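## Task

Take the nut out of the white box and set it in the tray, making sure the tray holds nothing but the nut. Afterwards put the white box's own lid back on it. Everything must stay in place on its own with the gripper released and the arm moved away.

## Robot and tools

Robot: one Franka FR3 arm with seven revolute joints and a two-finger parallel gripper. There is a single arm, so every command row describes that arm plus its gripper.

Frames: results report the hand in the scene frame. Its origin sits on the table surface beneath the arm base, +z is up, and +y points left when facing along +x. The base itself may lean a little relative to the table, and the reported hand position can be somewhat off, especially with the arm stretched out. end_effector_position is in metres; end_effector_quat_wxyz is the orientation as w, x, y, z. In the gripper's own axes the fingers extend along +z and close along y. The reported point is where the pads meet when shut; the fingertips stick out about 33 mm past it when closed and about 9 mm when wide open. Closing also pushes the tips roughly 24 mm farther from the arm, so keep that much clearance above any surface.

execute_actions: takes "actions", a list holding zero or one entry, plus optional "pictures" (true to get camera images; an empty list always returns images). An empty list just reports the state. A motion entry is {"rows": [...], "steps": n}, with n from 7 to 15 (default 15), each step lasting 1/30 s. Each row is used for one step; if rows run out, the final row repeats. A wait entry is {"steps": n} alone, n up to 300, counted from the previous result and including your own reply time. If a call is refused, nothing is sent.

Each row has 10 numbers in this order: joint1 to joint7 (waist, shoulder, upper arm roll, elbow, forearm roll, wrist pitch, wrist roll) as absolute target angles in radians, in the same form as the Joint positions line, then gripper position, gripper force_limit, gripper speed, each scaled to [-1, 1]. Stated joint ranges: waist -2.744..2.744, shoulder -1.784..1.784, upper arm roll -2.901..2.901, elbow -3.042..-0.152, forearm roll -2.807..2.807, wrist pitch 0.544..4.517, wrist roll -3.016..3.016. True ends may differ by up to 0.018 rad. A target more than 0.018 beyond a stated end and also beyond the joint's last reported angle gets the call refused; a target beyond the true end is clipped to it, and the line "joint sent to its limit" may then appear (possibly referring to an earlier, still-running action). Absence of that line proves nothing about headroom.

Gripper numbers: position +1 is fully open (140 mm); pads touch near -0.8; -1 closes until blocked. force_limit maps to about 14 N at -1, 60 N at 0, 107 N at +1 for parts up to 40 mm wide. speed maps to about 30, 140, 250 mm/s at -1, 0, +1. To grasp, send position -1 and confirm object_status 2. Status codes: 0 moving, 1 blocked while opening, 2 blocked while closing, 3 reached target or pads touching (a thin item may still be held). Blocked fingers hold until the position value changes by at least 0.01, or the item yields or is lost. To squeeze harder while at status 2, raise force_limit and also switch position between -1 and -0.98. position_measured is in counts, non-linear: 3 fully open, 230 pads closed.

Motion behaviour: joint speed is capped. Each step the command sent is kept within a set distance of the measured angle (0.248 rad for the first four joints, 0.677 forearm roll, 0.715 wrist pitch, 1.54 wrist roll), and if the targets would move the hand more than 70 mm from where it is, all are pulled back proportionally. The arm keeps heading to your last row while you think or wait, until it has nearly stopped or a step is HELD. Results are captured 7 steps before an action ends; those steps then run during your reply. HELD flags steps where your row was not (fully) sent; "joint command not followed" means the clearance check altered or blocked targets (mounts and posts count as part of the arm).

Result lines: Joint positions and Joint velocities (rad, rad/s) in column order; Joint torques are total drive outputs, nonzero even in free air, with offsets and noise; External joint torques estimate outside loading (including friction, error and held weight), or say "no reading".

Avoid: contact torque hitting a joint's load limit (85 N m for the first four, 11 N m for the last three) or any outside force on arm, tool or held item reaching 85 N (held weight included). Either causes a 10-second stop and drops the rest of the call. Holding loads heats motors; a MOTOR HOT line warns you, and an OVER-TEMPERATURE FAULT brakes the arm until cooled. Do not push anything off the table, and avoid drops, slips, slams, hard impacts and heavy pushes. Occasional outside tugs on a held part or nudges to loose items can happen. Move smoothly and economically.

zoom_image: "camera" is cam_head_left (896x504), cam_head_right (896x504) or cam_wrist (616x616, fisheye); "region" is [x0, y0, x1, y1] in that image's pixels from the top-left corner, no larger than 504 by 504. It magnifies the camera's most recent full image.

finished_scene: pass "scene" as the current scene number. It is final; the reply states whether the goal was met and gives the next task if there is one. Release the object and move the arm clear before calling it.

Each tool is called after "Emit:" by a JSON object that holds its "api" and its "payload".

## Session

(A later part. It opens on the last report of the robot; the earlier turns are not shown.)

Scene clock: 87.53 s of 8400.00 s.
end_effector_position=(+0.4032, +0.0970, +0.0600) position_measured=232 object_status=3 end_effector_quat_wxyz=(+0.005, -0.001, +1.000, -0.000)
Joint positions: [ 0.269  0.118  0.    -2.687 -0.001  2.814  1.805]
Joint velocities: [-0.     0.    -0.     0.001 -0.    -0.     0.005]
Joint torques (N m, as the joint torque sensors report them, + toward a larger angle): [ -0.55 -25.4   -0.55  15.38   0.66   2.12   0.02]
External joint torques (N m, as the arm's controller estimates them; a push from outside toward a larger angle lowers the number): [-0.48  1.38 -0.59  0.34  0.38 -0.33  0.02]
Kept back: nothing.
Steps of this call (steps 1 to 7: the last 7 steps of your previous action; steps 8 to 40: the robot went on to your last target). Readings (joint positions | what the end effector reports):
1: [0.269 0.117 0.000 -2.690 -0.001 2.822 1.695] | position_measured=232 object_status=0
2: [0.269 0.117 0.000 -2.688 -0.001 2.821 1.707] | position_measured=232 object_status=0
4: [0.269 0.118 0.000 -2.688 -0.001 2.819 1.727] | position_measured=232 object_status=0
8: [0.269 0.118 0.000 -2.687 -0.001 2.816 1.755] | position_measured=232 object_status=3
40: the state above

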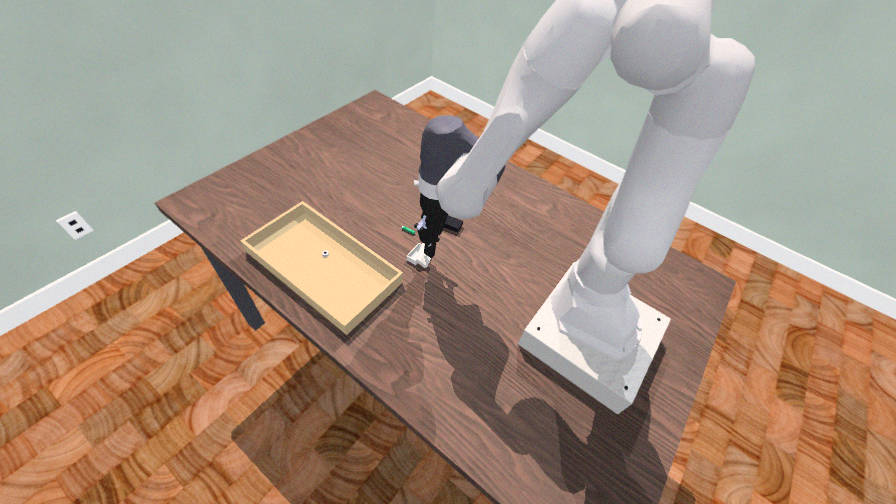

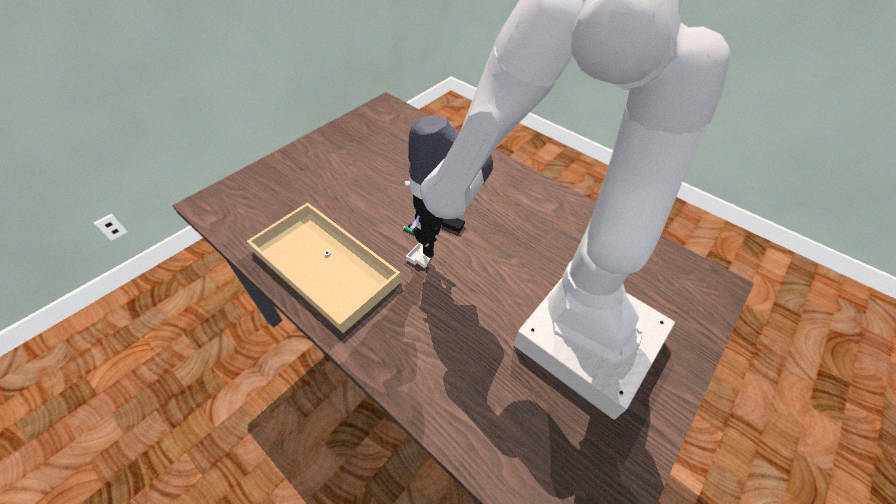

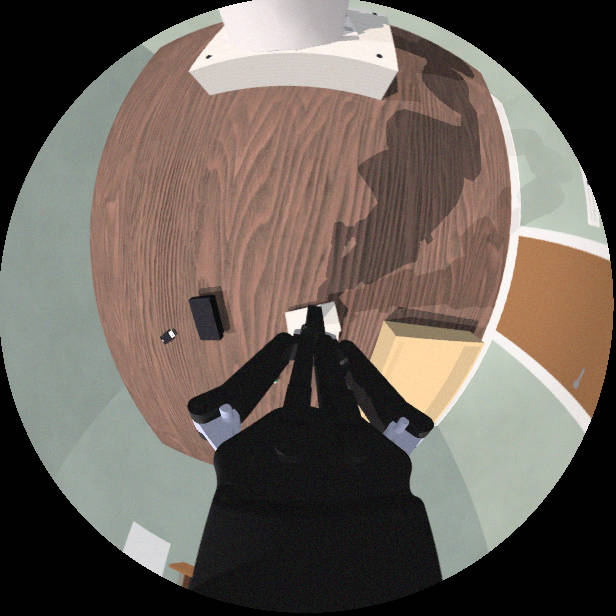

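Emit:
{"api": "execute_actions", "payload": {"actions": [{"rows":[[0.268,0.075,0,-2.715,0,2.8,1.58,-0.9,-0.3,-0.5],[0.268,0.075,0,-2.715,0,2.8,1.58,-0.9,-0.3,-0.5],[0.268,0.075,0,-2.715,0,2.8,1.58,-0.9,-0.3,-0.5],[0.268,0.075,0,-2.715,0,2.8,1.58,-0.9,-0.3,-0.5],[0.268,0.075,0,-2.715,0,2.8,1.58,0.2,-0.3,0.3]],"steps":15}]}}

Emit:
{"api": "execute_actions", "payload": {"actions": [{"steps":25}]}}

Emit:
{"api": "execute_actions", "payload": {"actions": [{"rows":[[0.268,0.085,0,-2.715,0,2.83,1.58,0.2,-0.3,-0.5],[0.268,0.095,0,-2.715,0,2.84,1.58,0.2,-0.3,-0.5],[0.268,0.105,0,-2.715,0,2.85,1.58,0.2,-0.3,-0.5],[0.268,0.115,0,-2.715,0,2.855,1.58,0.2,-0.3,-0.5],[0.268,0.125,0,-2.715,0,2.855,1.58,0.2,-0.3,-0.5],[0.268,0.137,0,-2.715,0,2.855,1.58,0.2,-0.3,-0.5]],"steps":15}]}}

Emit:
{"api": "execute_actions", "payload": {"actions": [{"steps":20}], "pictures": true}}

Emit:
{"api": "zoom_image", "payload": {"camera": "cam_wrist", "region": [230,260,390,380]}}

Emit:
{"api": "zoom_image", "payload": {"camera": "cam_head_right", "region": [390,220,470,280]}}

Scene clock: 88.63 s of 8400.00 s.
end_effector_position=(+0.3986, +0.0959, +0.0687) position_measured=207 object_status=0 end_effector_quat_wxyz=(+0.009, -0.065, +0.998, -0.000)
Joint positions: [ 0.269  0.077  0.    -2.712 -0.001  2.805  1.678]
Joint velocities: [-0.001 -0.016  0.001 -0.015  0.    -0.015 -0.315]
Joint torques (N m, as the joint torque sensors report them, + toward a larger angle): [ -0.13 -26.59  -1.3   13.2    0.61   2.24  -0.34]
External joint torques (N m, as the arm's controller estimates them; a push from outside toward a larger angle lowers the number): [-0.09 -1.22 -1.33 -2.08  0.32 -0.2  -0.35]
Steps of this call (steps 1 to 15: the robot went on to your last target; steps 16 to 25: nothing new was sent; steps 26 to 33: the first 8 steps of this action). Readings (joint positions | what the end effector reports):
26: [0.269 0.112 0.000 -2.693 -0.001 2.813 1.788] | position_measured=232 object_status=0
27: [0.269 0.100 0.000 -2.701 -0.001 2.810 1.767] | position_measured=232 object_status=0
29: [0.269 0.085 0.000 -2.708 -0.001 2.808 1.731] | position_measured=232 object_status=0
33: the state above

Scene clock: 89.47 s of 8400.00 s.
end_effector_position=(+0.3971, +0.0955, +0.0684) position_measured=104 object_status=3 end_effector_quat_wxyz=(+0.007, -0.109, +0.994, -0.001)
Joint positions: [ 0.269  0.077  0.    -2.713 -0.001  2.802  1.589]
Joint velocities: [-0.001  0.     0.    -0.001  0.     0.001 -0.02 ]
Joint torques (N m, as the joint torque sensors report them, + toward a larger angle): [  0.53 -26.02  -0.77  12.53   0.58   2.17  -0.34]
External joint torques (N m, as the arm's controller estimates them; a push from outside toward a larger angle lowers the number): [ 0.6  -0.37 -0.77 -2.75  0.29 -0.28 -0.34]
Kept back: nothing.
Steps of this call (steps 1 to 7: the last 7 steps of your previous action; steps 8 to 25: the robot went on to your last target). Readings (joint positions | what the end effector reports):
1: [0.269 0.077 0.000 -2.712 -0.001 2.805 1.669] | position_measured=197 object_status=0
2: [0.269 0.077 0.000 -2.712 -0.001 2.804 1.660] | position_measured=188 object_status=0
4: [0.269 0.077 0.000 -2.713 -0.001 2.804 1.645] | position_measured=169 object_status=0
8: [0.269 0.077 0.000 -2.713 -0.001 2.803 1.623] | position_measured=132 object_status=0
25: the state above

Scene clock: 89.73 s of 8400.00 s.
end_effector_position=(+0.3908, +0.0939, +0.0509) position_measured=104 object_status=3 end_effector_quat_wxyz=(-0.000, -0.111, +0.994, -0.002)
Joint positions: [ 0.269  0.127  0.    -2.714 -0.001  2.84   1.586]
Joint velocities: [-0.     0.16  -0.001 -0.018 -0.     0.063 -0.008]
Joint torques (N m, as the joint torque sensors report them, + toward a larger angle): [  0.08 -27.85  -0.67  13.33   0.59   3.3   -0.11]
External joint torques (N m, as the arm's controller estimates them; a push from outside toward a larger angle lowers the number): [ 0.16  1.66 -0.72 -2.62  0.34  0.54 -0.11]
Steps of this call (steps 1 to 8: the first 8 steps of this action). Readings (joint positions | what the end effector reports):
1: [0.269 0.077 0.000 -2.713 -0.001 2.806 1.589] | position_measured=104 object_status=3
2: [0.269 0.081 0.000 -2.713 -0.001 2.812 1.588] | position_measured=104 object_status=3
4: [0.269 0.094 0.000 -2.713 -0.001 2.824 1.587] | position_measured=104 object_status=3
8: the state above

Scene clock: 90.40 s of 8400.00 s.
end_effector_position=(+0.3915, +0.0941, +0.0485) position_measured=104 object_status=3 end_effector_quat_wxyz=(+0.002, -0.112, +0.994, -0.001)
Joint positions: [ 0.269  0.135  0.    -2.715 -0.001  2.852  1.584]
Joint velocities: [-0.001  0.001 -0.001  0.     0.001  0.001 -0.   ]
Joint torques (N m, as the joint torque sensors report them, + toward a larger angle): [  0.88 -25.65  -0.27  12.56   0.51   2.85  -0.13]
External joint torques (N m, as the arm's controller estimates them; a push from outside toward a larger angle lowers the number): [ 1.06  0.84 -0.22 -1.61  0.25  0.42 -0.13]
Kept back: nothing.
Steps of this call (steps 1 to 7: the last 7 steps of your previous action; steps 8 to 20: the robot went on to your last target). Readings (joint positions | what the end effector reports):
1: [0.269 0.131 0.000 -2.714 -0.001 2.841 1.586] | position_measured=104 object_status=3
2: [0.269 0.134 0.000 -2.715 -0.001 2.843 1.585] | position_measured=104 object_status=3
4: [0.269 0.135 0.000 -2.715 -0.001 2.846 1.585] | position_measured=104 object_status=3
8: [0.269 0.135 0.000 -2.715 -0.001 2.850 1.584] | position_measured=104 object_status=3
20: the state above

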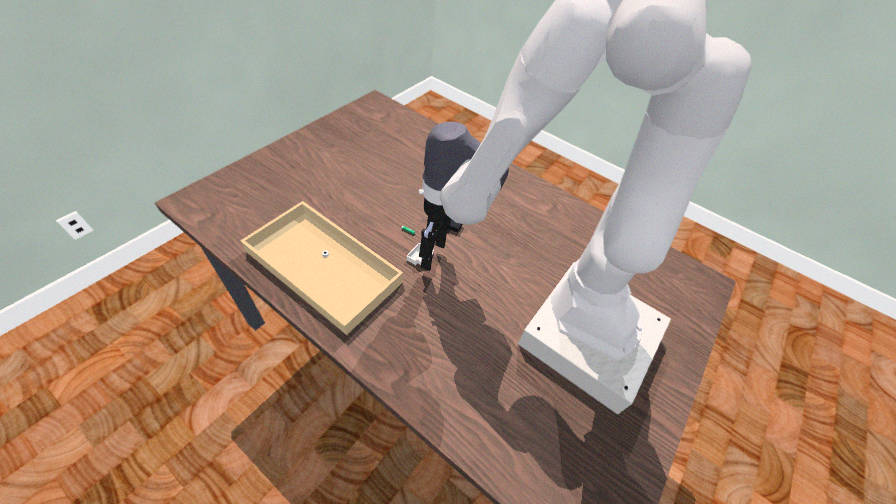

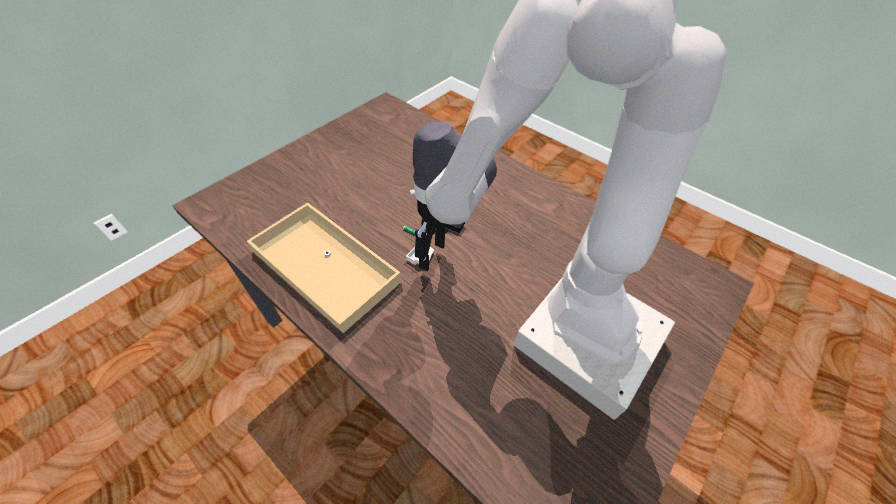

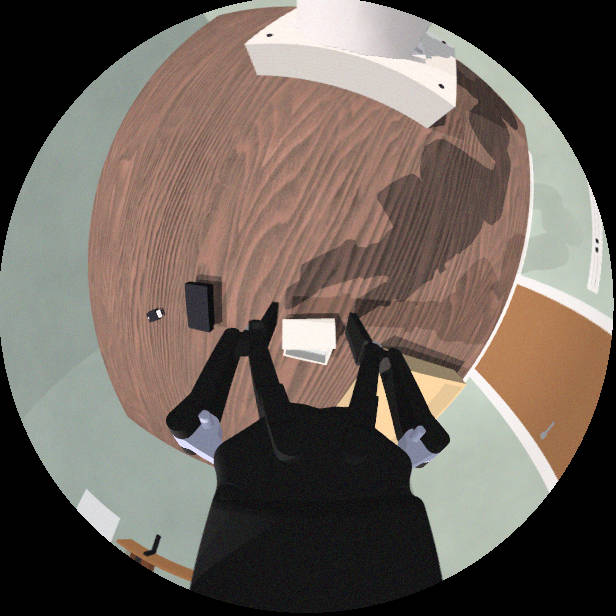

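Region (230, 260, 390, 380) of cam_wrist's 616x616 image, scaled by 3.150, with more detail than that image has; it fills the top 378 rows of this view, and the rest is white.

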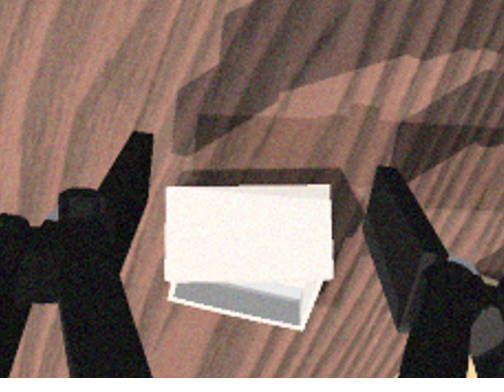

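Region (390, 220, 470, 280) of cam_head_right's 896x504 image, scaled by 6.300, with more detail than that image has; it fills the top 378 rows of this view, and the rest is white.

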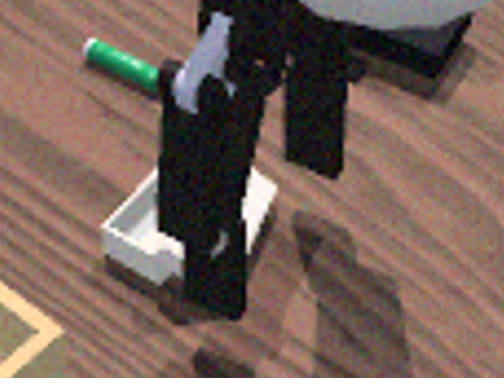

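Emit:
{"api": "execute_actions", "payload": {"actions": [{"rows":[[0.266,0.147,0,-2.698,0,2.85,1.58,0.2,-0.3,-0.5],[0.266,0.153,0,-2.698,0,2.853,1.58,0.2,-0.3,-0.5],[0.266,0.159,0,-2.698,0,2.857,1.58,0.2,-0.3,-0.5]],"steps":15}]}}

Emit:
{"api": "execute_actions", "payload": {"actions": [{"rows":[[0.266,0.159,0,-2.698,0,2.857,1.58,-1,-0.3,-0.7]],"steps":15}]}}

Emit:
{"api": "execute_actions", "payload": {"actions": [{"steps":15}], "pictures": true}}

Emit:
{"api": "zoom_image", "payload": {"camera": "cam_wrist", "region": [230,260,390,380]}}

Emit:
{"api": "zoom_image", "payload": {"camera": "cam_head_right", "region": [390,220,470,280]}}

Scene clock: 91.23 s of 8400.00 s.
end_effector_position=(+0.3932, +0.0945, +0.0438) position_measured=104 object_status=3 end_effector_quat_wxyz=(-0.001, -0.112, +0.994, -0.002)
Joint positions: [ 0.269  0.157  0.    -2.701 -0.001  2.854  1.583]
Joint velocities: [ 0.     0.018  0.     0.005 -0.001  0.003 -0.001]
Joint torques (N m, as the joint torque sensors report them, + toward a larger angle): [ -1.22 -26.82  -0.89  14.54   0.59   3.01  -0.22]
External joint torques (N m, as the arm's controller estimates them; a push from outside toward a larger angle lowers the number): [-1.15  0.63 -0.97  0.34  0.36  0.55 -0.22]
Steps of this call (steps 1 to 15: the robot went on to your last target; steps 16 to 17: nothing new was sent; steps 18 to 25: the first 8 steps of this action). Readings (joint positions | what the end effector reports):
18: [0.269 0.137 0.000 -2.712 -0.001 2.852 1.583] | position_measured=104 object_status=3
19: [0.269 0.141 0.000 -2.708 -0.001 2.852 1.583] | position_measured=104 object_status=3
21: [0.269 0.149 0.000 -2.702 -0.001 2.853 1.583] | position_measured=104 object_status=3
25: the state above

Scene clock: 91.73 s of 8400.00 s.
end_effector_position=(+0.3937, +0.0946, +0.0438) position_measured=127 object_status=0 end_effector_quat_wxyz=(-0.001, -0.112, +0.994, -0.002)
Joint positions: [ 0.269  0.158  0.    -2.7   -0.001  2.855  1.583]
Joint velocities: [ 0.001 -0.    -0.    -0.     0.     0.002 -0.   ]
Joint torques (N m, as the joint torque sensors report them, + toward a larger angle): [ -1.03 -26.01  -0.63  14.05   0.52   2.79  -0.18]
External joint torques (N m, as the arm's controller estimates them; a push from outside toward a larger angle lowers the number): [-0.99  1.13 -0.74  0.04  0.28  0.37 -0.18]
Steps of this call (steps 1 to 7: the last 7 steps of your previous action; steps 8 to 15: the first 8 steps of this action). Readings (joint positions | what the end effector reports):
8: [0.269 0.157 0.000 -2.700 -0.001 2.854 1.583] | position_measured=104 object_status=0
9: [0.269 0.157 0.000 -2.700 -0.001 2.854 1.583] | position_measured=106 object_status=0
11: [0.269 0.157 0.000 -2.700 -0.001 2.854 1.583] | position_measured=113 object_status=0
15: the state above

Scene clock: 92.23 s of 8400.00 s.
end_effector_position=(+0.3938, +0.0946, +0.0438) position_measured=178 object_status=0 end_effector_quat_wxyz=(-0.001, -0.112, +0.994, -0.002)
Joint positions: [ 0.268  0.158  0.    -2.7   -0.001  2.855  1.583]
Joint velocities: [ 0.     0.    -0.    -0.     0.002  0.    -0.001]
Joint torques (N m, as the joint torque sensors report them, + toward a larger angle): [ -0.71 -25.56  -0.46  14.11   0.6    2.78  -0.23]
External joint torques (N m, as the arm's controller estimates them; a push from outside toward a larger angle lowers the number): [-0.54  1.45 -0.45  0.14  0.35  0.37 -0.23]
Kept back: nothing.
Steps of this call (steps 1 to 7: the last 7 steps of your previous action; steps 8 to 15: the robot went on to your last target). Readings (joint positions | what the end effector reports):
1: [0.269 0.158 0.000 -2.700 -0.001 2.855 1.583] | position_measured=130 object_status=0
2: [0.268 0.158 0.000 -2.700 -0.001 2.855 1.583] | position_measured=133 object_status=0
4: [0.268 0.158 0.000 -2.700 -0.001 2.855 1.583] | position_measured=140 object_status=0
8: [0.268 0.158 0.000 -2.700 -0.001 2.855 1.583] | position_measured=154 object_status=0
15: the state above
The arm was judged still, so your last target was given up. Only a new action makes it travel on or press farther. Fingers that are still opening or closing keep moving.

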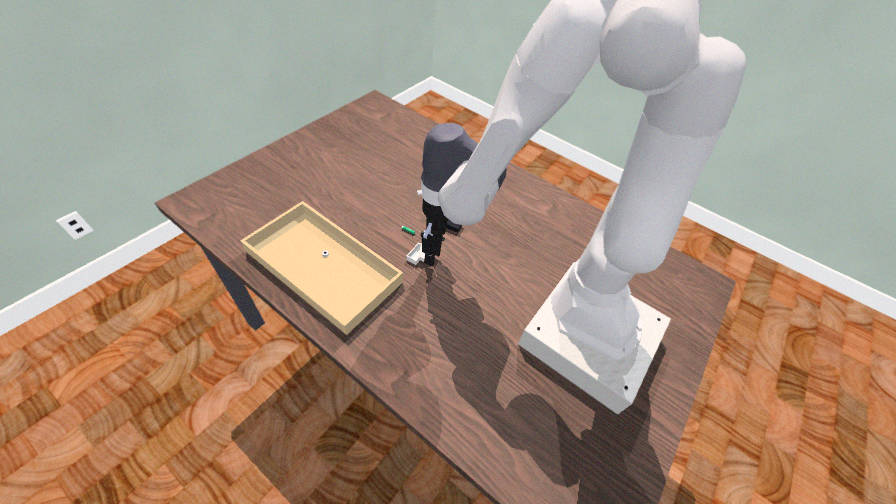

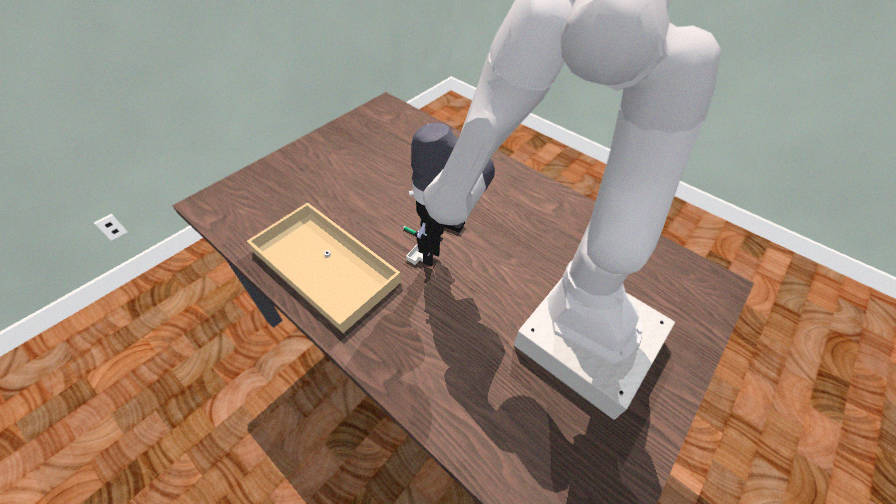

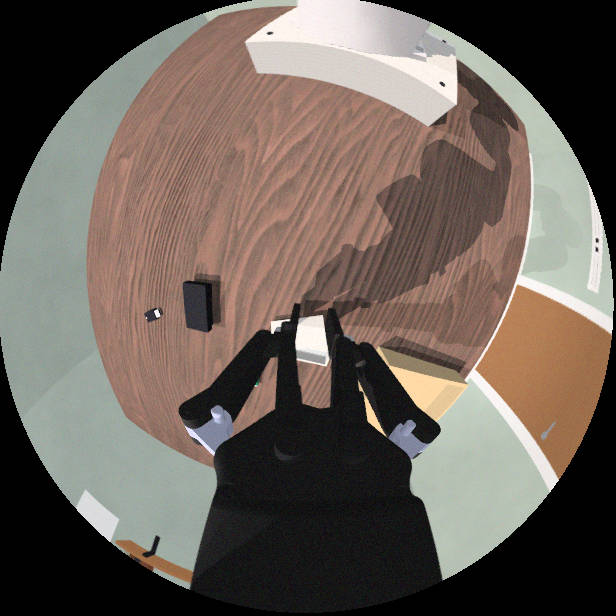

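Region (230, 260, 390, 380) of cam_wrist's 616x616 image, scaled by 3.150, with more detail than that image has; it fills the top 378 rows of this view, and the rest is white.

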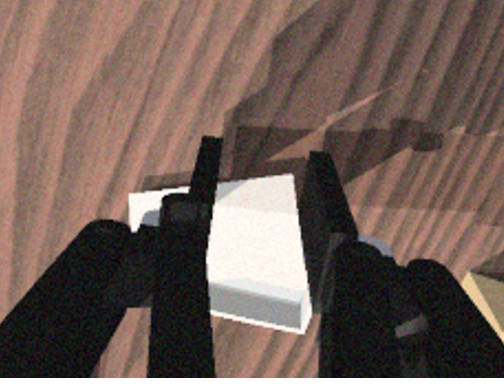

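Region (390, 220, 470, 280) of cam_head_right's 896x504 image, scaled by 6.300, with more detail than that image has; it fills the top 378 rows of this view, and the rest is white.

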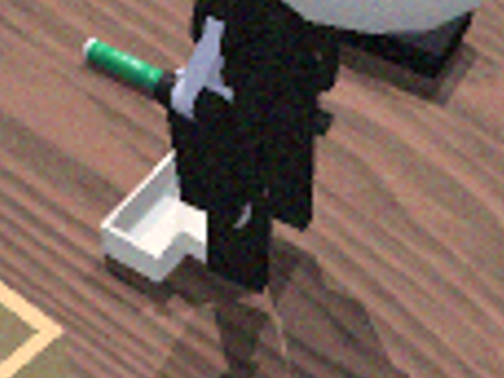

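Emit:
{"api": "execute_actions", "payload": {"actions": [{"rows":[[0.268,0.158,0,-2.7,0,2.855,1.58,0.25,-0.3,-0.3]],"steps":15}]}}

Emit:
{"api": "execute_actions", "payload": {"actions": [{"rows":[[0.268,0.1,0,-2.7,0,2.81,1.58,0.25,-0.3,-0.3],[0.268,0.05,0,-2.7,0,2.77,1.58,0.25,-0.3,-0.3],[0.268,0,0,-2.7,0,2.71,1.58,0.25,-0.3,-0.3]],"steps":15}]}}

Emit:
{"api": "execute_actions", "payload": {"actions": [{"steps":25}], "pictures": true}}

Emit:
{"api": "zoom_image", "payload": {"camera": "cam_wrist", "region": [230,260,390,380]}}

Emit:
{"api": "zoom_image", "payload": {"camera": "cam_head_right", "region": [390,220,470,280]}}

Emit:
{"api": "zoom_image", "payload": {"camera": "cam_head_left", "region": [390,220,470,280]}}

Scene clock: 93.17 s of 8400.00 s.
end_effector_position=(+0.3968, +0.0954, +0.0458) position_measured=189 object_status=0 end_effector_quat_wxyz=(+0.003, -0.112, +0.994, -0.001)
Joint positions: [ 0.268  0.155  0.001 -2.698 -0.001  2.857  1.583]
Joint velocities: [-0.     0.004  0.001 -0.001 -0.    -0.    -0.001]
Joint torques (N m, as the joint torque sensors report them, + toward a larger angle): [  0.97 -25.38  -0.91  12.02   0.56   2.24  -0.14]
External joint torques (N m, as the arm's controller estimates them; a push from outside toward a larger angle lowers the number): [ 0.95  1.63 -1.08 -1.98  0.33 -0.16 -0.14]
Steps of this call (steps 1 to 20: nothing new was sent; steps 21 to 28: the first 8 steps of this action). Readings (joint positions | what the end effector reports):
21: [0.268 0.155 0.000 -2.698 -0.001 2.856 1.583] | position_measured=228 object_status=0
22: [0.268 0.155 0.000 -2.698 -0.001 2.856 1.583] | position_measured=228 object_status=0
24: [0.268 0.154 0.001 -2.698 -0.001 2.857 1.583] | position_measured=212 object_status=0
28: the state above

Scene clock: 93.67 s of 8400.00 s.
end_effector_position=(+0.4149, +0.0999, +0.0989) position_measured=103 object_status=0 end_effector_quat_wxyz=(+0.027, -0.112, +0.993, +0.002)
Joint positions: [ 0.268  0.005  0.001 -2.697 -0.001  2.753  1.583]
Joint velocities: [-0.    -0.107 -0.001  0.     0.    -0.231  0.001]
Joint torques (N m, as the joint torque sensors report them, + toward a larger angle): [  0.5  -20.36  -0.9   13.8    0.61   1.82  -0.15]
External joint torques (N m, as the arm's controller estimates them; a push from outside toward a larger angle lowers the number): [ 0.64  0.49 -0.76 -0.39  0.25 -0.37 -0.14]
Steps of this call (steps 1 to 7: the last 7 steps of your previous action; steps 8 to 15: the first 8 steps of this action). Readings (joint positions | what the end effector reports):
8: [0.268 0.149 0.001 -2.700 -0.001 2.849 1.583] | position_measured=143 object_status=0
9: [0.268 0.128 0.001 -2.703 -0.001 2.835 1.583] | position_measured=137 object_status=0
11: [0.268 0.062 0.001 -2.704 -0.001 2.795 1.583] | position_measured=126 object_status=0
15: the state above

Scene clock: 94.50 s of 8400.00 s.
end_effector_position=(+0.4025, +0.0969, +0.0958) position_measured=98 object_status=3 end_effector_quat_wxyz=(+0.007, -0.112, +0.994, -0.001)
Joint positions: [ 0.268  0.001  0.001 -2.698 -0.001  2.713  1.583]
Joint velocities: [ 0.    -0.     0.002  0.001 -0.    -0.001  0.001]
Joint torques (N m, as the joint torque sensors report them, + toward a larger angle): [  0.68 -24.91  -0.42  14.6    0.76   2.18  -0.23]
External joint torques (N m, as the arm's controller estimates them; a push from outside toward a larger angle lowers the number): [ 0.65 -0.31 -0.44 -2.27  0.41 -0.28 -0.23]
Kept back: nothing.
Steps of this call (steps 1 to 7: the last 7 steps of your previous action; steps 8 to 25: the robot went on to your last target). Readings (joint positions | what the end effector reports):
1: [0.268 0.002 0.001 -2.697 -0.001 2.746 1.583] | position_measured=99 object_status=0
2: [0.268 0.002 0.001 -2.697 -0.001 2.740 1.583] | position_measured=98 object_status=0
4: [0.268 0.001 0.001 -2.697 -0.001 2.731 1.583] | position_measured=98 object_status=0
8: [0.268 0.001 0.001 -2.698 -0.001 2.721 1.583] | position_measured=98 object_status=3
25: the state above

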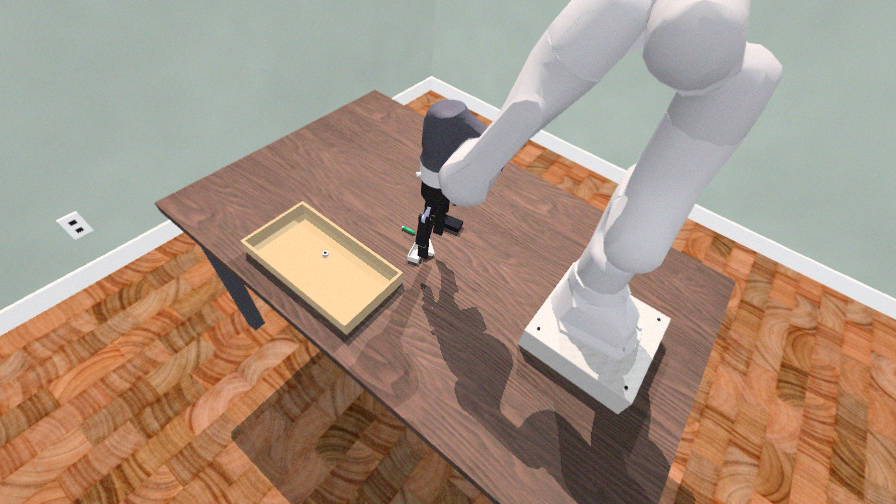

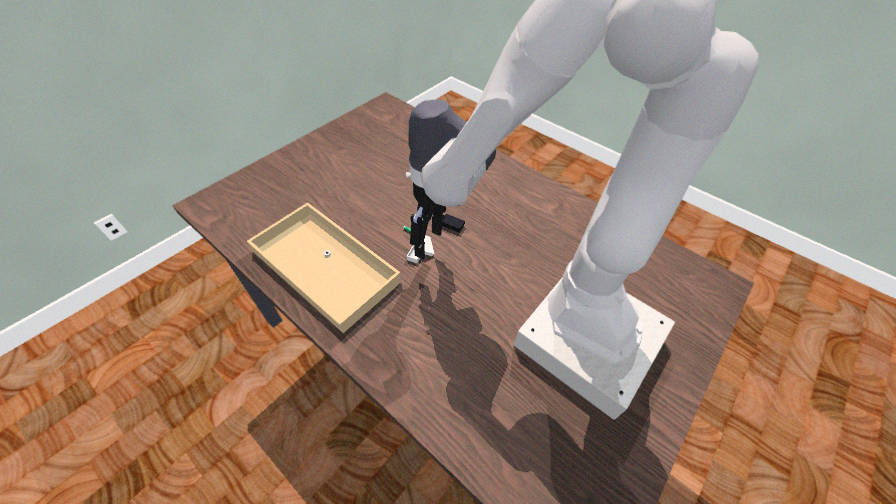

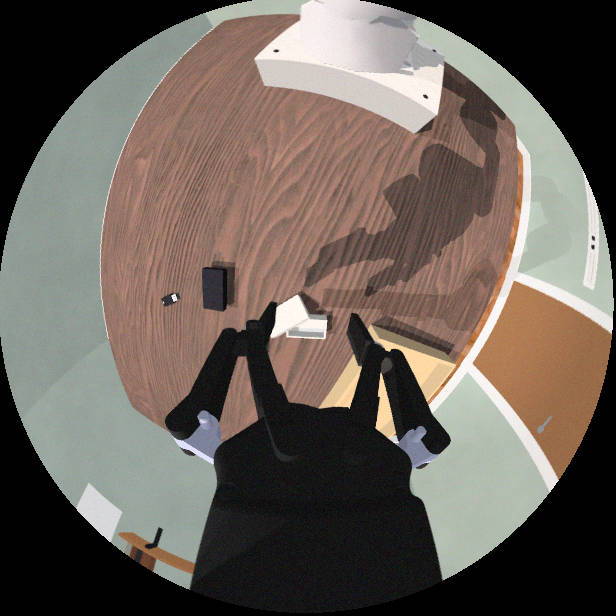

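Region (230, 260, 390, 380) of cam_wrist's 616x616 image, scaled by 3.150, with more detail than that image has; it fills the top 378 rows of this view, and the rest is white.

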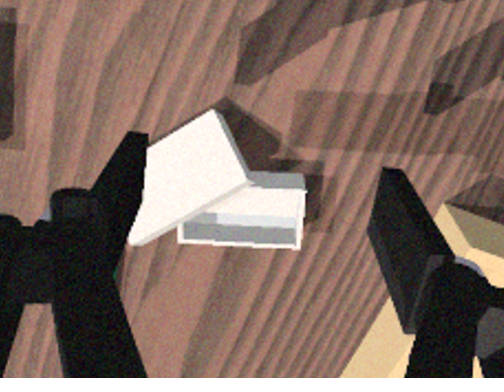

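Region (390, 220, 470, 280) of cam_head_right's 896x504 image, scaled by 6.300, with more detail than that image has; it fills the top 378 rows of this view, and the rest is white.

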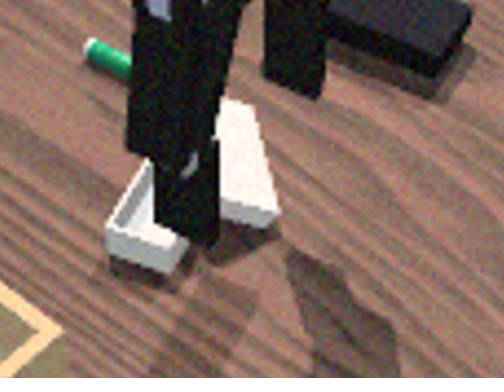

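Region (390, 220, 470, 280) of cam_head_left's 896x504 image, scaled by 6.300, with more detail than that image has; it fills the top 378 rows of this view, and the rest is white.

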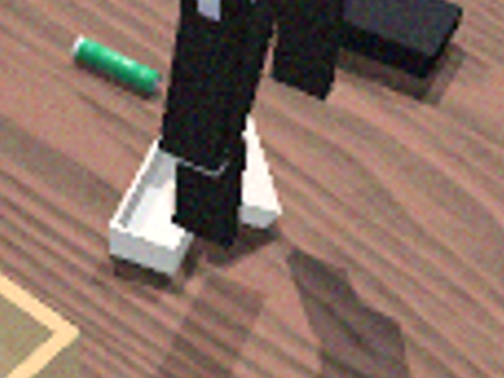

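Emit:
{"api": "execute_actions", "payload": {"actions": [{"rows":[[0.14,0.03,0,-2.707,0,2.745,2.66,-0.15,-0.3,0]],"steps":15}]}}

Emit:
{"api": "execute_actions", "payload": {"actions": [{"rows":[[0.14,0.07,0,-2.707,0,2.79,2.66,-0.15,-0.3,0]],"steps":15}]}}

Emit:
{"api": "execute_actions", "payload": {"actions": [{"steps":40}], "pictures": true}}

Emit:
{"api": "zoom_image", "payload": {"camera": "cam_wrist", "region": [230,260,390,380]}}

Scene clock: 95.77 s of 8400.00 s.
end_effector_position=(+0.4057, +0.0438, +0.0844) position_measured=147 object_status=0 end_effector_quat_wxyz=(+0.002, +0.257, +0.966, -0.001)
Joint positions: [ 0.144  0.029 -0.003 -2.705 -0.001  2.736  2.199]
Joint velocities: [-0.037  0.006  0.01  -0.002 -0.     0.038  1.514]
Joint torques (N m, as the joint torque sensors report them, + toward a larger angle): [  0.14 -24.6    1.13  14.7    0.74   2.82   0.32]
External joint torques (N m, as the arm's controller estimates them; a push from outside toward a larger angle lowers the number): [-0.78  0.84  0.21 -1.87  0.51  0.34  0.34]
Steps of this call (steps 1 to 15: the robot went on to your last target; steps 16 to 30: nothing new was sent; steps 31 to 38: the first 8 steps of this action). Readings (joint positions | what the end effector reports):
31: [0.247 0.005 0.010 -2.698 -0.002 2.717 1.672] | position_measured=98 object_status=0
32: [0.216 0.012 0.010 -2.699 -0.002 2.723 1.774] | position_measured=103 object_status=0
34: [0.170 0.023 0.000 -2.703 -0.001 2.729 1.948] | position_measured=119 object_status=0
38: the state above

Scene clock: 96.27 s of 8400.00 s.
end_effector_position=(+0.4051, +0.0441, +0.0716) position_measured=148 object_status=3 end_effector_quat_wxyz=(+0.003, +0.429, +0.903, -0.000)
Joint positions: [ 0.143  0.068 -0.001 -2.706 -0.001  2.777  2.568]
Joint velocities: [ 0.     0.01   0.001 -0.001 -0.001  0.061  0.293]
Joint torques (N m, as the joint torque sensors report them, + toward a larger angle): [ -0.9  -24.6    0.45  13.73   0.69   2.88   0.24]
External joint torques (N m, as the arm's controller estimates them; a push from outside toward a larger angle lowers the number): [-0.84  1.38  0.44 -2.06  0.37  0.43  0.25]
Steps of this call (steps 1 to 7: the last 7 steps of your previous action; steps 8 to 15: the first 8 steps of this action). Readings (joint positions | what the end effector reports):
8: [0.143 0.034 -0.001 -2.704 -0.001 2.748 2.466] | position_measured=148 object_status=3
9: [0.143 0.044 -0.001 -2.704 -0.001 2.756 2.486] | position_measured=148 object_status=3
11: [0.143 0.060 -0.001 -2.706 -0.001 2.766 2.520] | position_measured=148 object_status=3
15: the state above

Scene clock: 97.60 s of 8400.00 s.
end_effector_position=(+0.4083, +0.0445, +0.0725) position_measured=148 object_status=3 end_effector_quat_wxyz=(+0.007, +0.468, +0.883, +0.003)
Joint positions: [ 0.143  0.068 -0.001 -2.706 -0.001  2.788  2.656]
Joint velocities: [ 0.     0.001  0.    -0.     0.001 -0.     0.005]
Joint torques (N m, as the joint torque sensors report them, + toward a larger angle): [ -0.75 -24.2    0.07  14.48   0.75   2.87   0.23]
External joint torques (N m, as the arm's controller estimates them; a push from outside toward a larger angle lowers the number): [-0.68  1.36  0.06 -1.    0.43  0.43  0.23]
Kept back: nothing.
Steps of this call (steps 1 to 7: the last 7 steps of your previous action; steps 8 to 40: the robot went on to your last target). Readings (joint positions | what the end effector reports):
1: [0.143 0.068 -0.001 -2.706 -0.001 2.779 2.578] | position_measured=148 object_status=3
2: [0.143 0.068 -0.001 -2.706 -0.001 2.781 2.586] | position_measured=148 object_status=3
4: [0.143 0.068 -0.001 -2.706 -0.001 2.783 2.600] | position_measured=148 object_status=3
8: [0.143 0.068 -0.001 -2.706 -0.001 2.785 2.620] | position_measured=148 object_status=3
40: the state above

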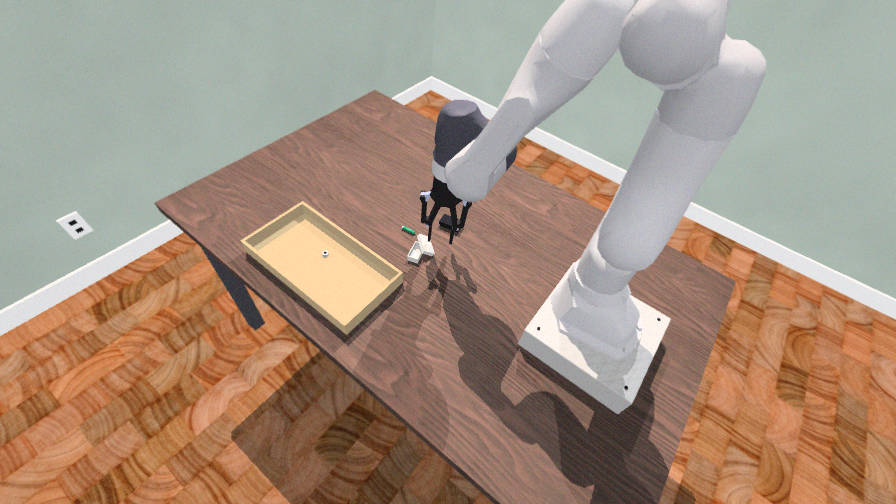

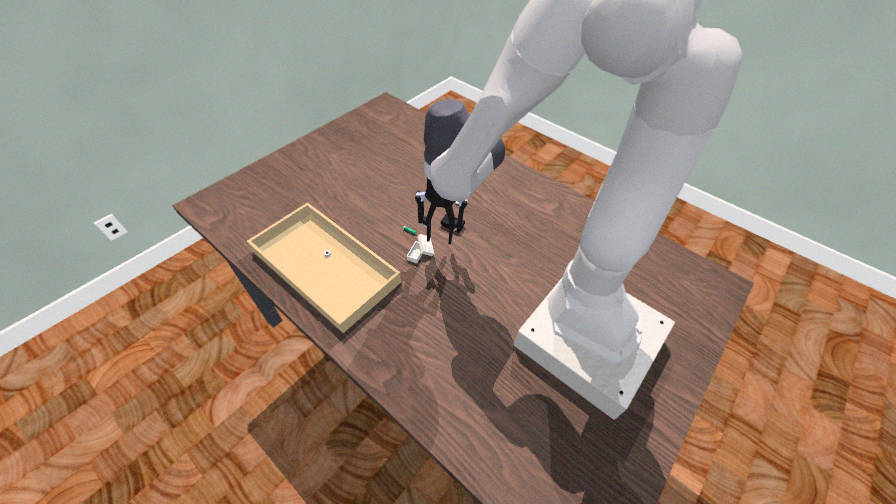

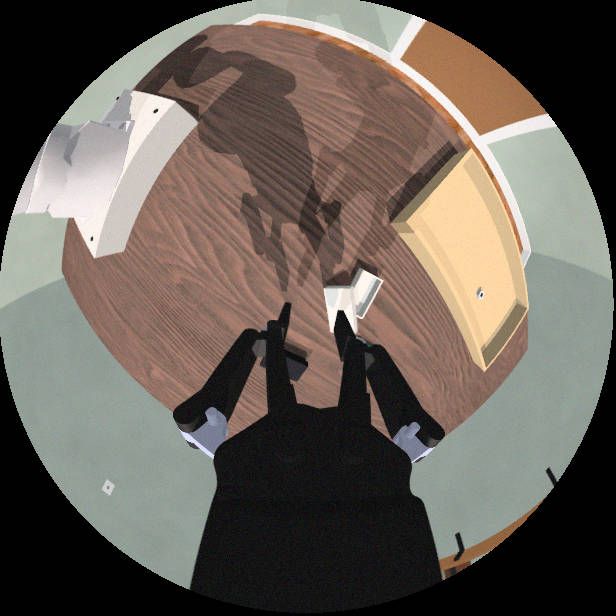

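Region (230, 260, 390, 380) of cam_wrist's 616x616 image, scaled by 3.150, with more detail than that image has; it fills the top 378 rows of this view, and the rest is white.

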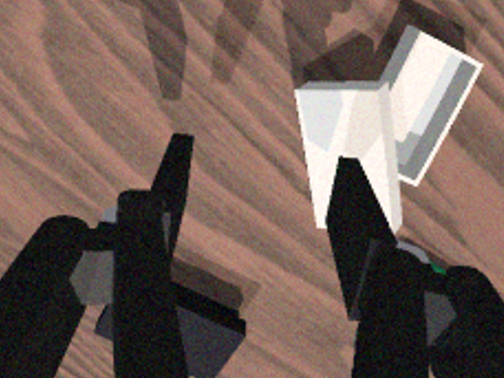

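Emit:
{"api": "execute_actions", "payload": {"actions": [{"rows":[[0.182,0.114,0,-2.623,0,2.755,2.64,-0.2,-0.3,0]],"steps":15}]}}

Emit:
{"api": "execute_actions", "payload": {"actions": [{"rows":[[0.182,0.13,0,-2.623,0,2.79,2.64,-0.2,-0.3,0],[0.182,0.145,0,-2.623,0,2.8,2.64,-0.2,-0.3,0],[0.182,0.16,0,-2.623,0,2.81,2.64,-0.2,-0.3,0],[0.182,0.17,0,-2.623,0,2.815,2.64,-0.2,-0.3,0]],"steps":15}]}}

Emit:
{"api": "execute_actions", "payload": {"actions": [{"steps":20}], "pictures": true}}

Emit:
{"api": "zoom_image", "payload": {"camera": "cam_wrist", "region": [230,260,390,380]}}

Scene clock: 98.67 s of 8400.00 s.
end_effector_position=(+0.4357, +0.0642, +0.0775) position_measured=154 object_status=0 end_effector_quat_wxyz=(+0.013, +0.449, +0.894, +0.007)
Joint positions: [ 0.179  0.11   0.    -2.627 -0.001  2.765  2.649]
Joint velocities: [ 0.009  0.025  0.     0.032 -0.    -0.041 -0.019]
Joint torques (N m, as the joint torque sensors report them, + toward a larger angle): [  3.15 -26.59  -0.62  15.28   0.72   2.06  -0.28]
External joint torques (N m, as the arm's controller estimates them; a push from outside toward a larger angle lowers the number): [ 3.53  1.05 -0.23 -0.45  0.35 -0.35 -0.28]
Steps of this call (steps 1 to 15: the robot went on to your last target; steps 16 to 24: nothing new was sent; steps 25 to 32: the first 8 steps of this action). Readings (joint positions | what the end effector reports):
25: [0.149 0.078 -0.003 -2.692 -0.001 2.781 2.656] | position_measured=148 object_status=0
26: [0.158 0.091 -0.003 -2.669 -0.001 2.777 2.654] | position_measured=153 object_status=0
28: [0.171 0.104 -0.001 -2.642 -0.001 2.772 2.652] | position_measured=154 object_status=0
32: the state above

Scene clock: 99.17 s of 8400.00 s.
end_effector_position=(+0.4299, +0.0635, +0.0575) position_measured=154 object_status=3 end_effector_quat_wxyz=(+0.005, +0.447, +0.895, +0.002)
Joint positions: [ 0.179  0.166  0.    -2.623 -0.001  2.799  2.644]
Joint velocities: [ 0.     0.029 -0.     0.001  0.001  0.097 -0.003]
Joint torques (N m, as the joint torque sensors report them, + toward a larger angle): [  2.2  -27.47  -0.64  14.88   0.74   2.52  -0.17]
External joint torques (N m, as the arm's controller estimates them; a push from outside toward a larger angle lowers the number): [ 2.25  3.63 -0.76 -2.29  0.43 -0.28 -0.17]
Steps of this call (steps 1 to 7: the last 7 steps of your previous action; steps 8 to 15: the first 8 steps of this action). Readings (joint positions | what the end effector reports):
8: [0.179 0.115 0.000 -2.625 -0.001 2.763 2.646] | position_measured=154 object_status=3
9: [0.179 0.121 0.000 -2.624 -0.001 2.770 2.645] | position_measured=154 object_status=3
11: [0.179 0.141 0.000 -2.623 -0.001 2.783 2.645] | position_measured=154 object_status=3
15: the state above

Scene clock: 99.83 s of 8400.00 s.
end_effector_position=(+0.4334, +0.0640, +0.0578) position_measured=154 object_status=3 end_effector_quat_wxyz=(+0.010, +0.446, +0.895, +0.005)
Joint positions: [ 0.179  0.168  0.    -2.623 -0.001  2.812  2.643]
Joint velocities: [ 0.    -0.001 -0.    -0.001 -0.001  0.001  0.001]
Joint torques (N m, as the joint torque sensors report them, + toward a larger angle): [  2.12 -27.48  -0.36  14.06   0.79   2.86  -0.28]
External joint torques (N m, as the arm's controller estimates them; a push from outside toward a larger angle lowers the number): [ 2.2   1.2  -0.45 -1.19  0.49  0.39 -0.28]
Kept back: nothing.
Steps of this call (steps 1 to 7: the last 7 steps of your previous action; steps 8 to 20: the robot went on to your last target). Readings (joint positions | what the end effector reports):
1: [0.179 0.166 0.000 -2.623 -0.001 2.802 2.644] | position_measured=154 object_status=3
2: [0.179 0.166 0.000 -2.623 -0.001 2.804 2.644] | position_measured=154 object_status=3
4: [0.179 0.167 0.000 -2.623 -0.001 2.807 2.644] | position_measured=154 object_status=3
8: [0.179 0.168 0.000 -2.623 -0.001 2.810 2.644] | position_measured=154 object_status=3
20: the state above

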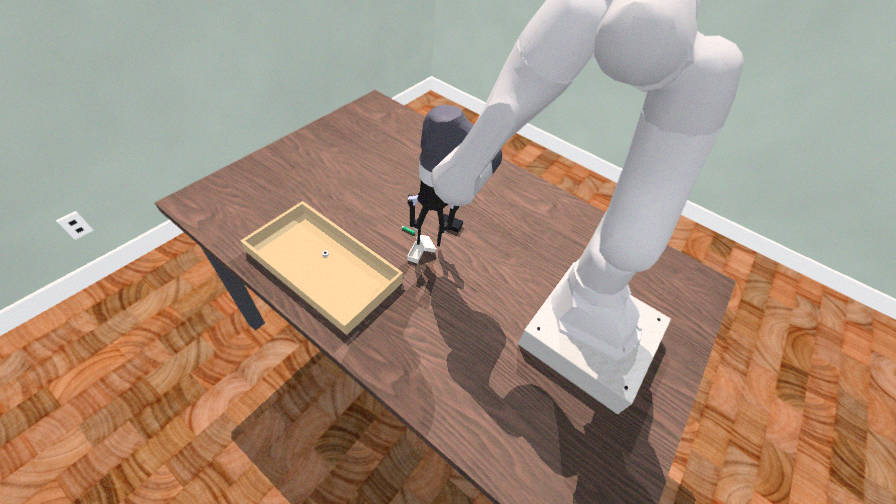

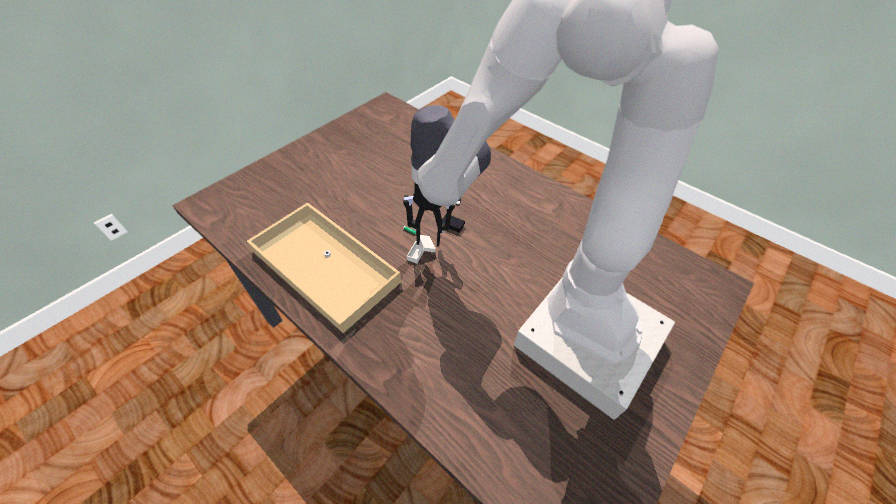

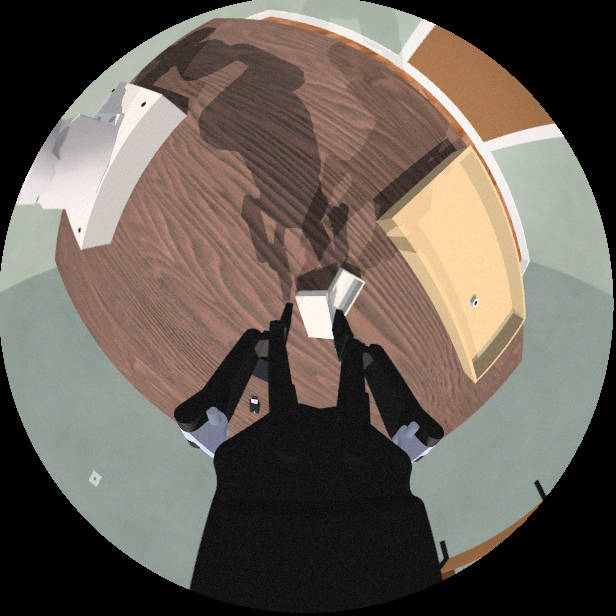

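Region (230, 260, 390, 380) of cam_wrist's 616x616 image, scaled by 3.150, with more detail than that image has; it fills the top 378 rows of this view, and the rest is white.

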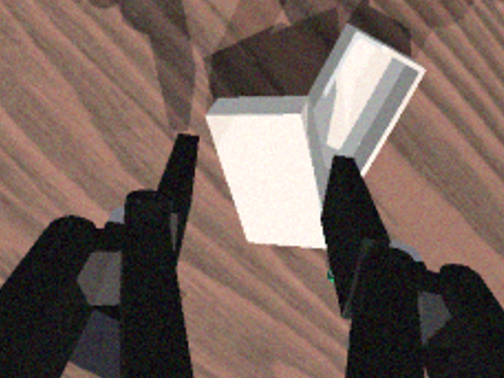

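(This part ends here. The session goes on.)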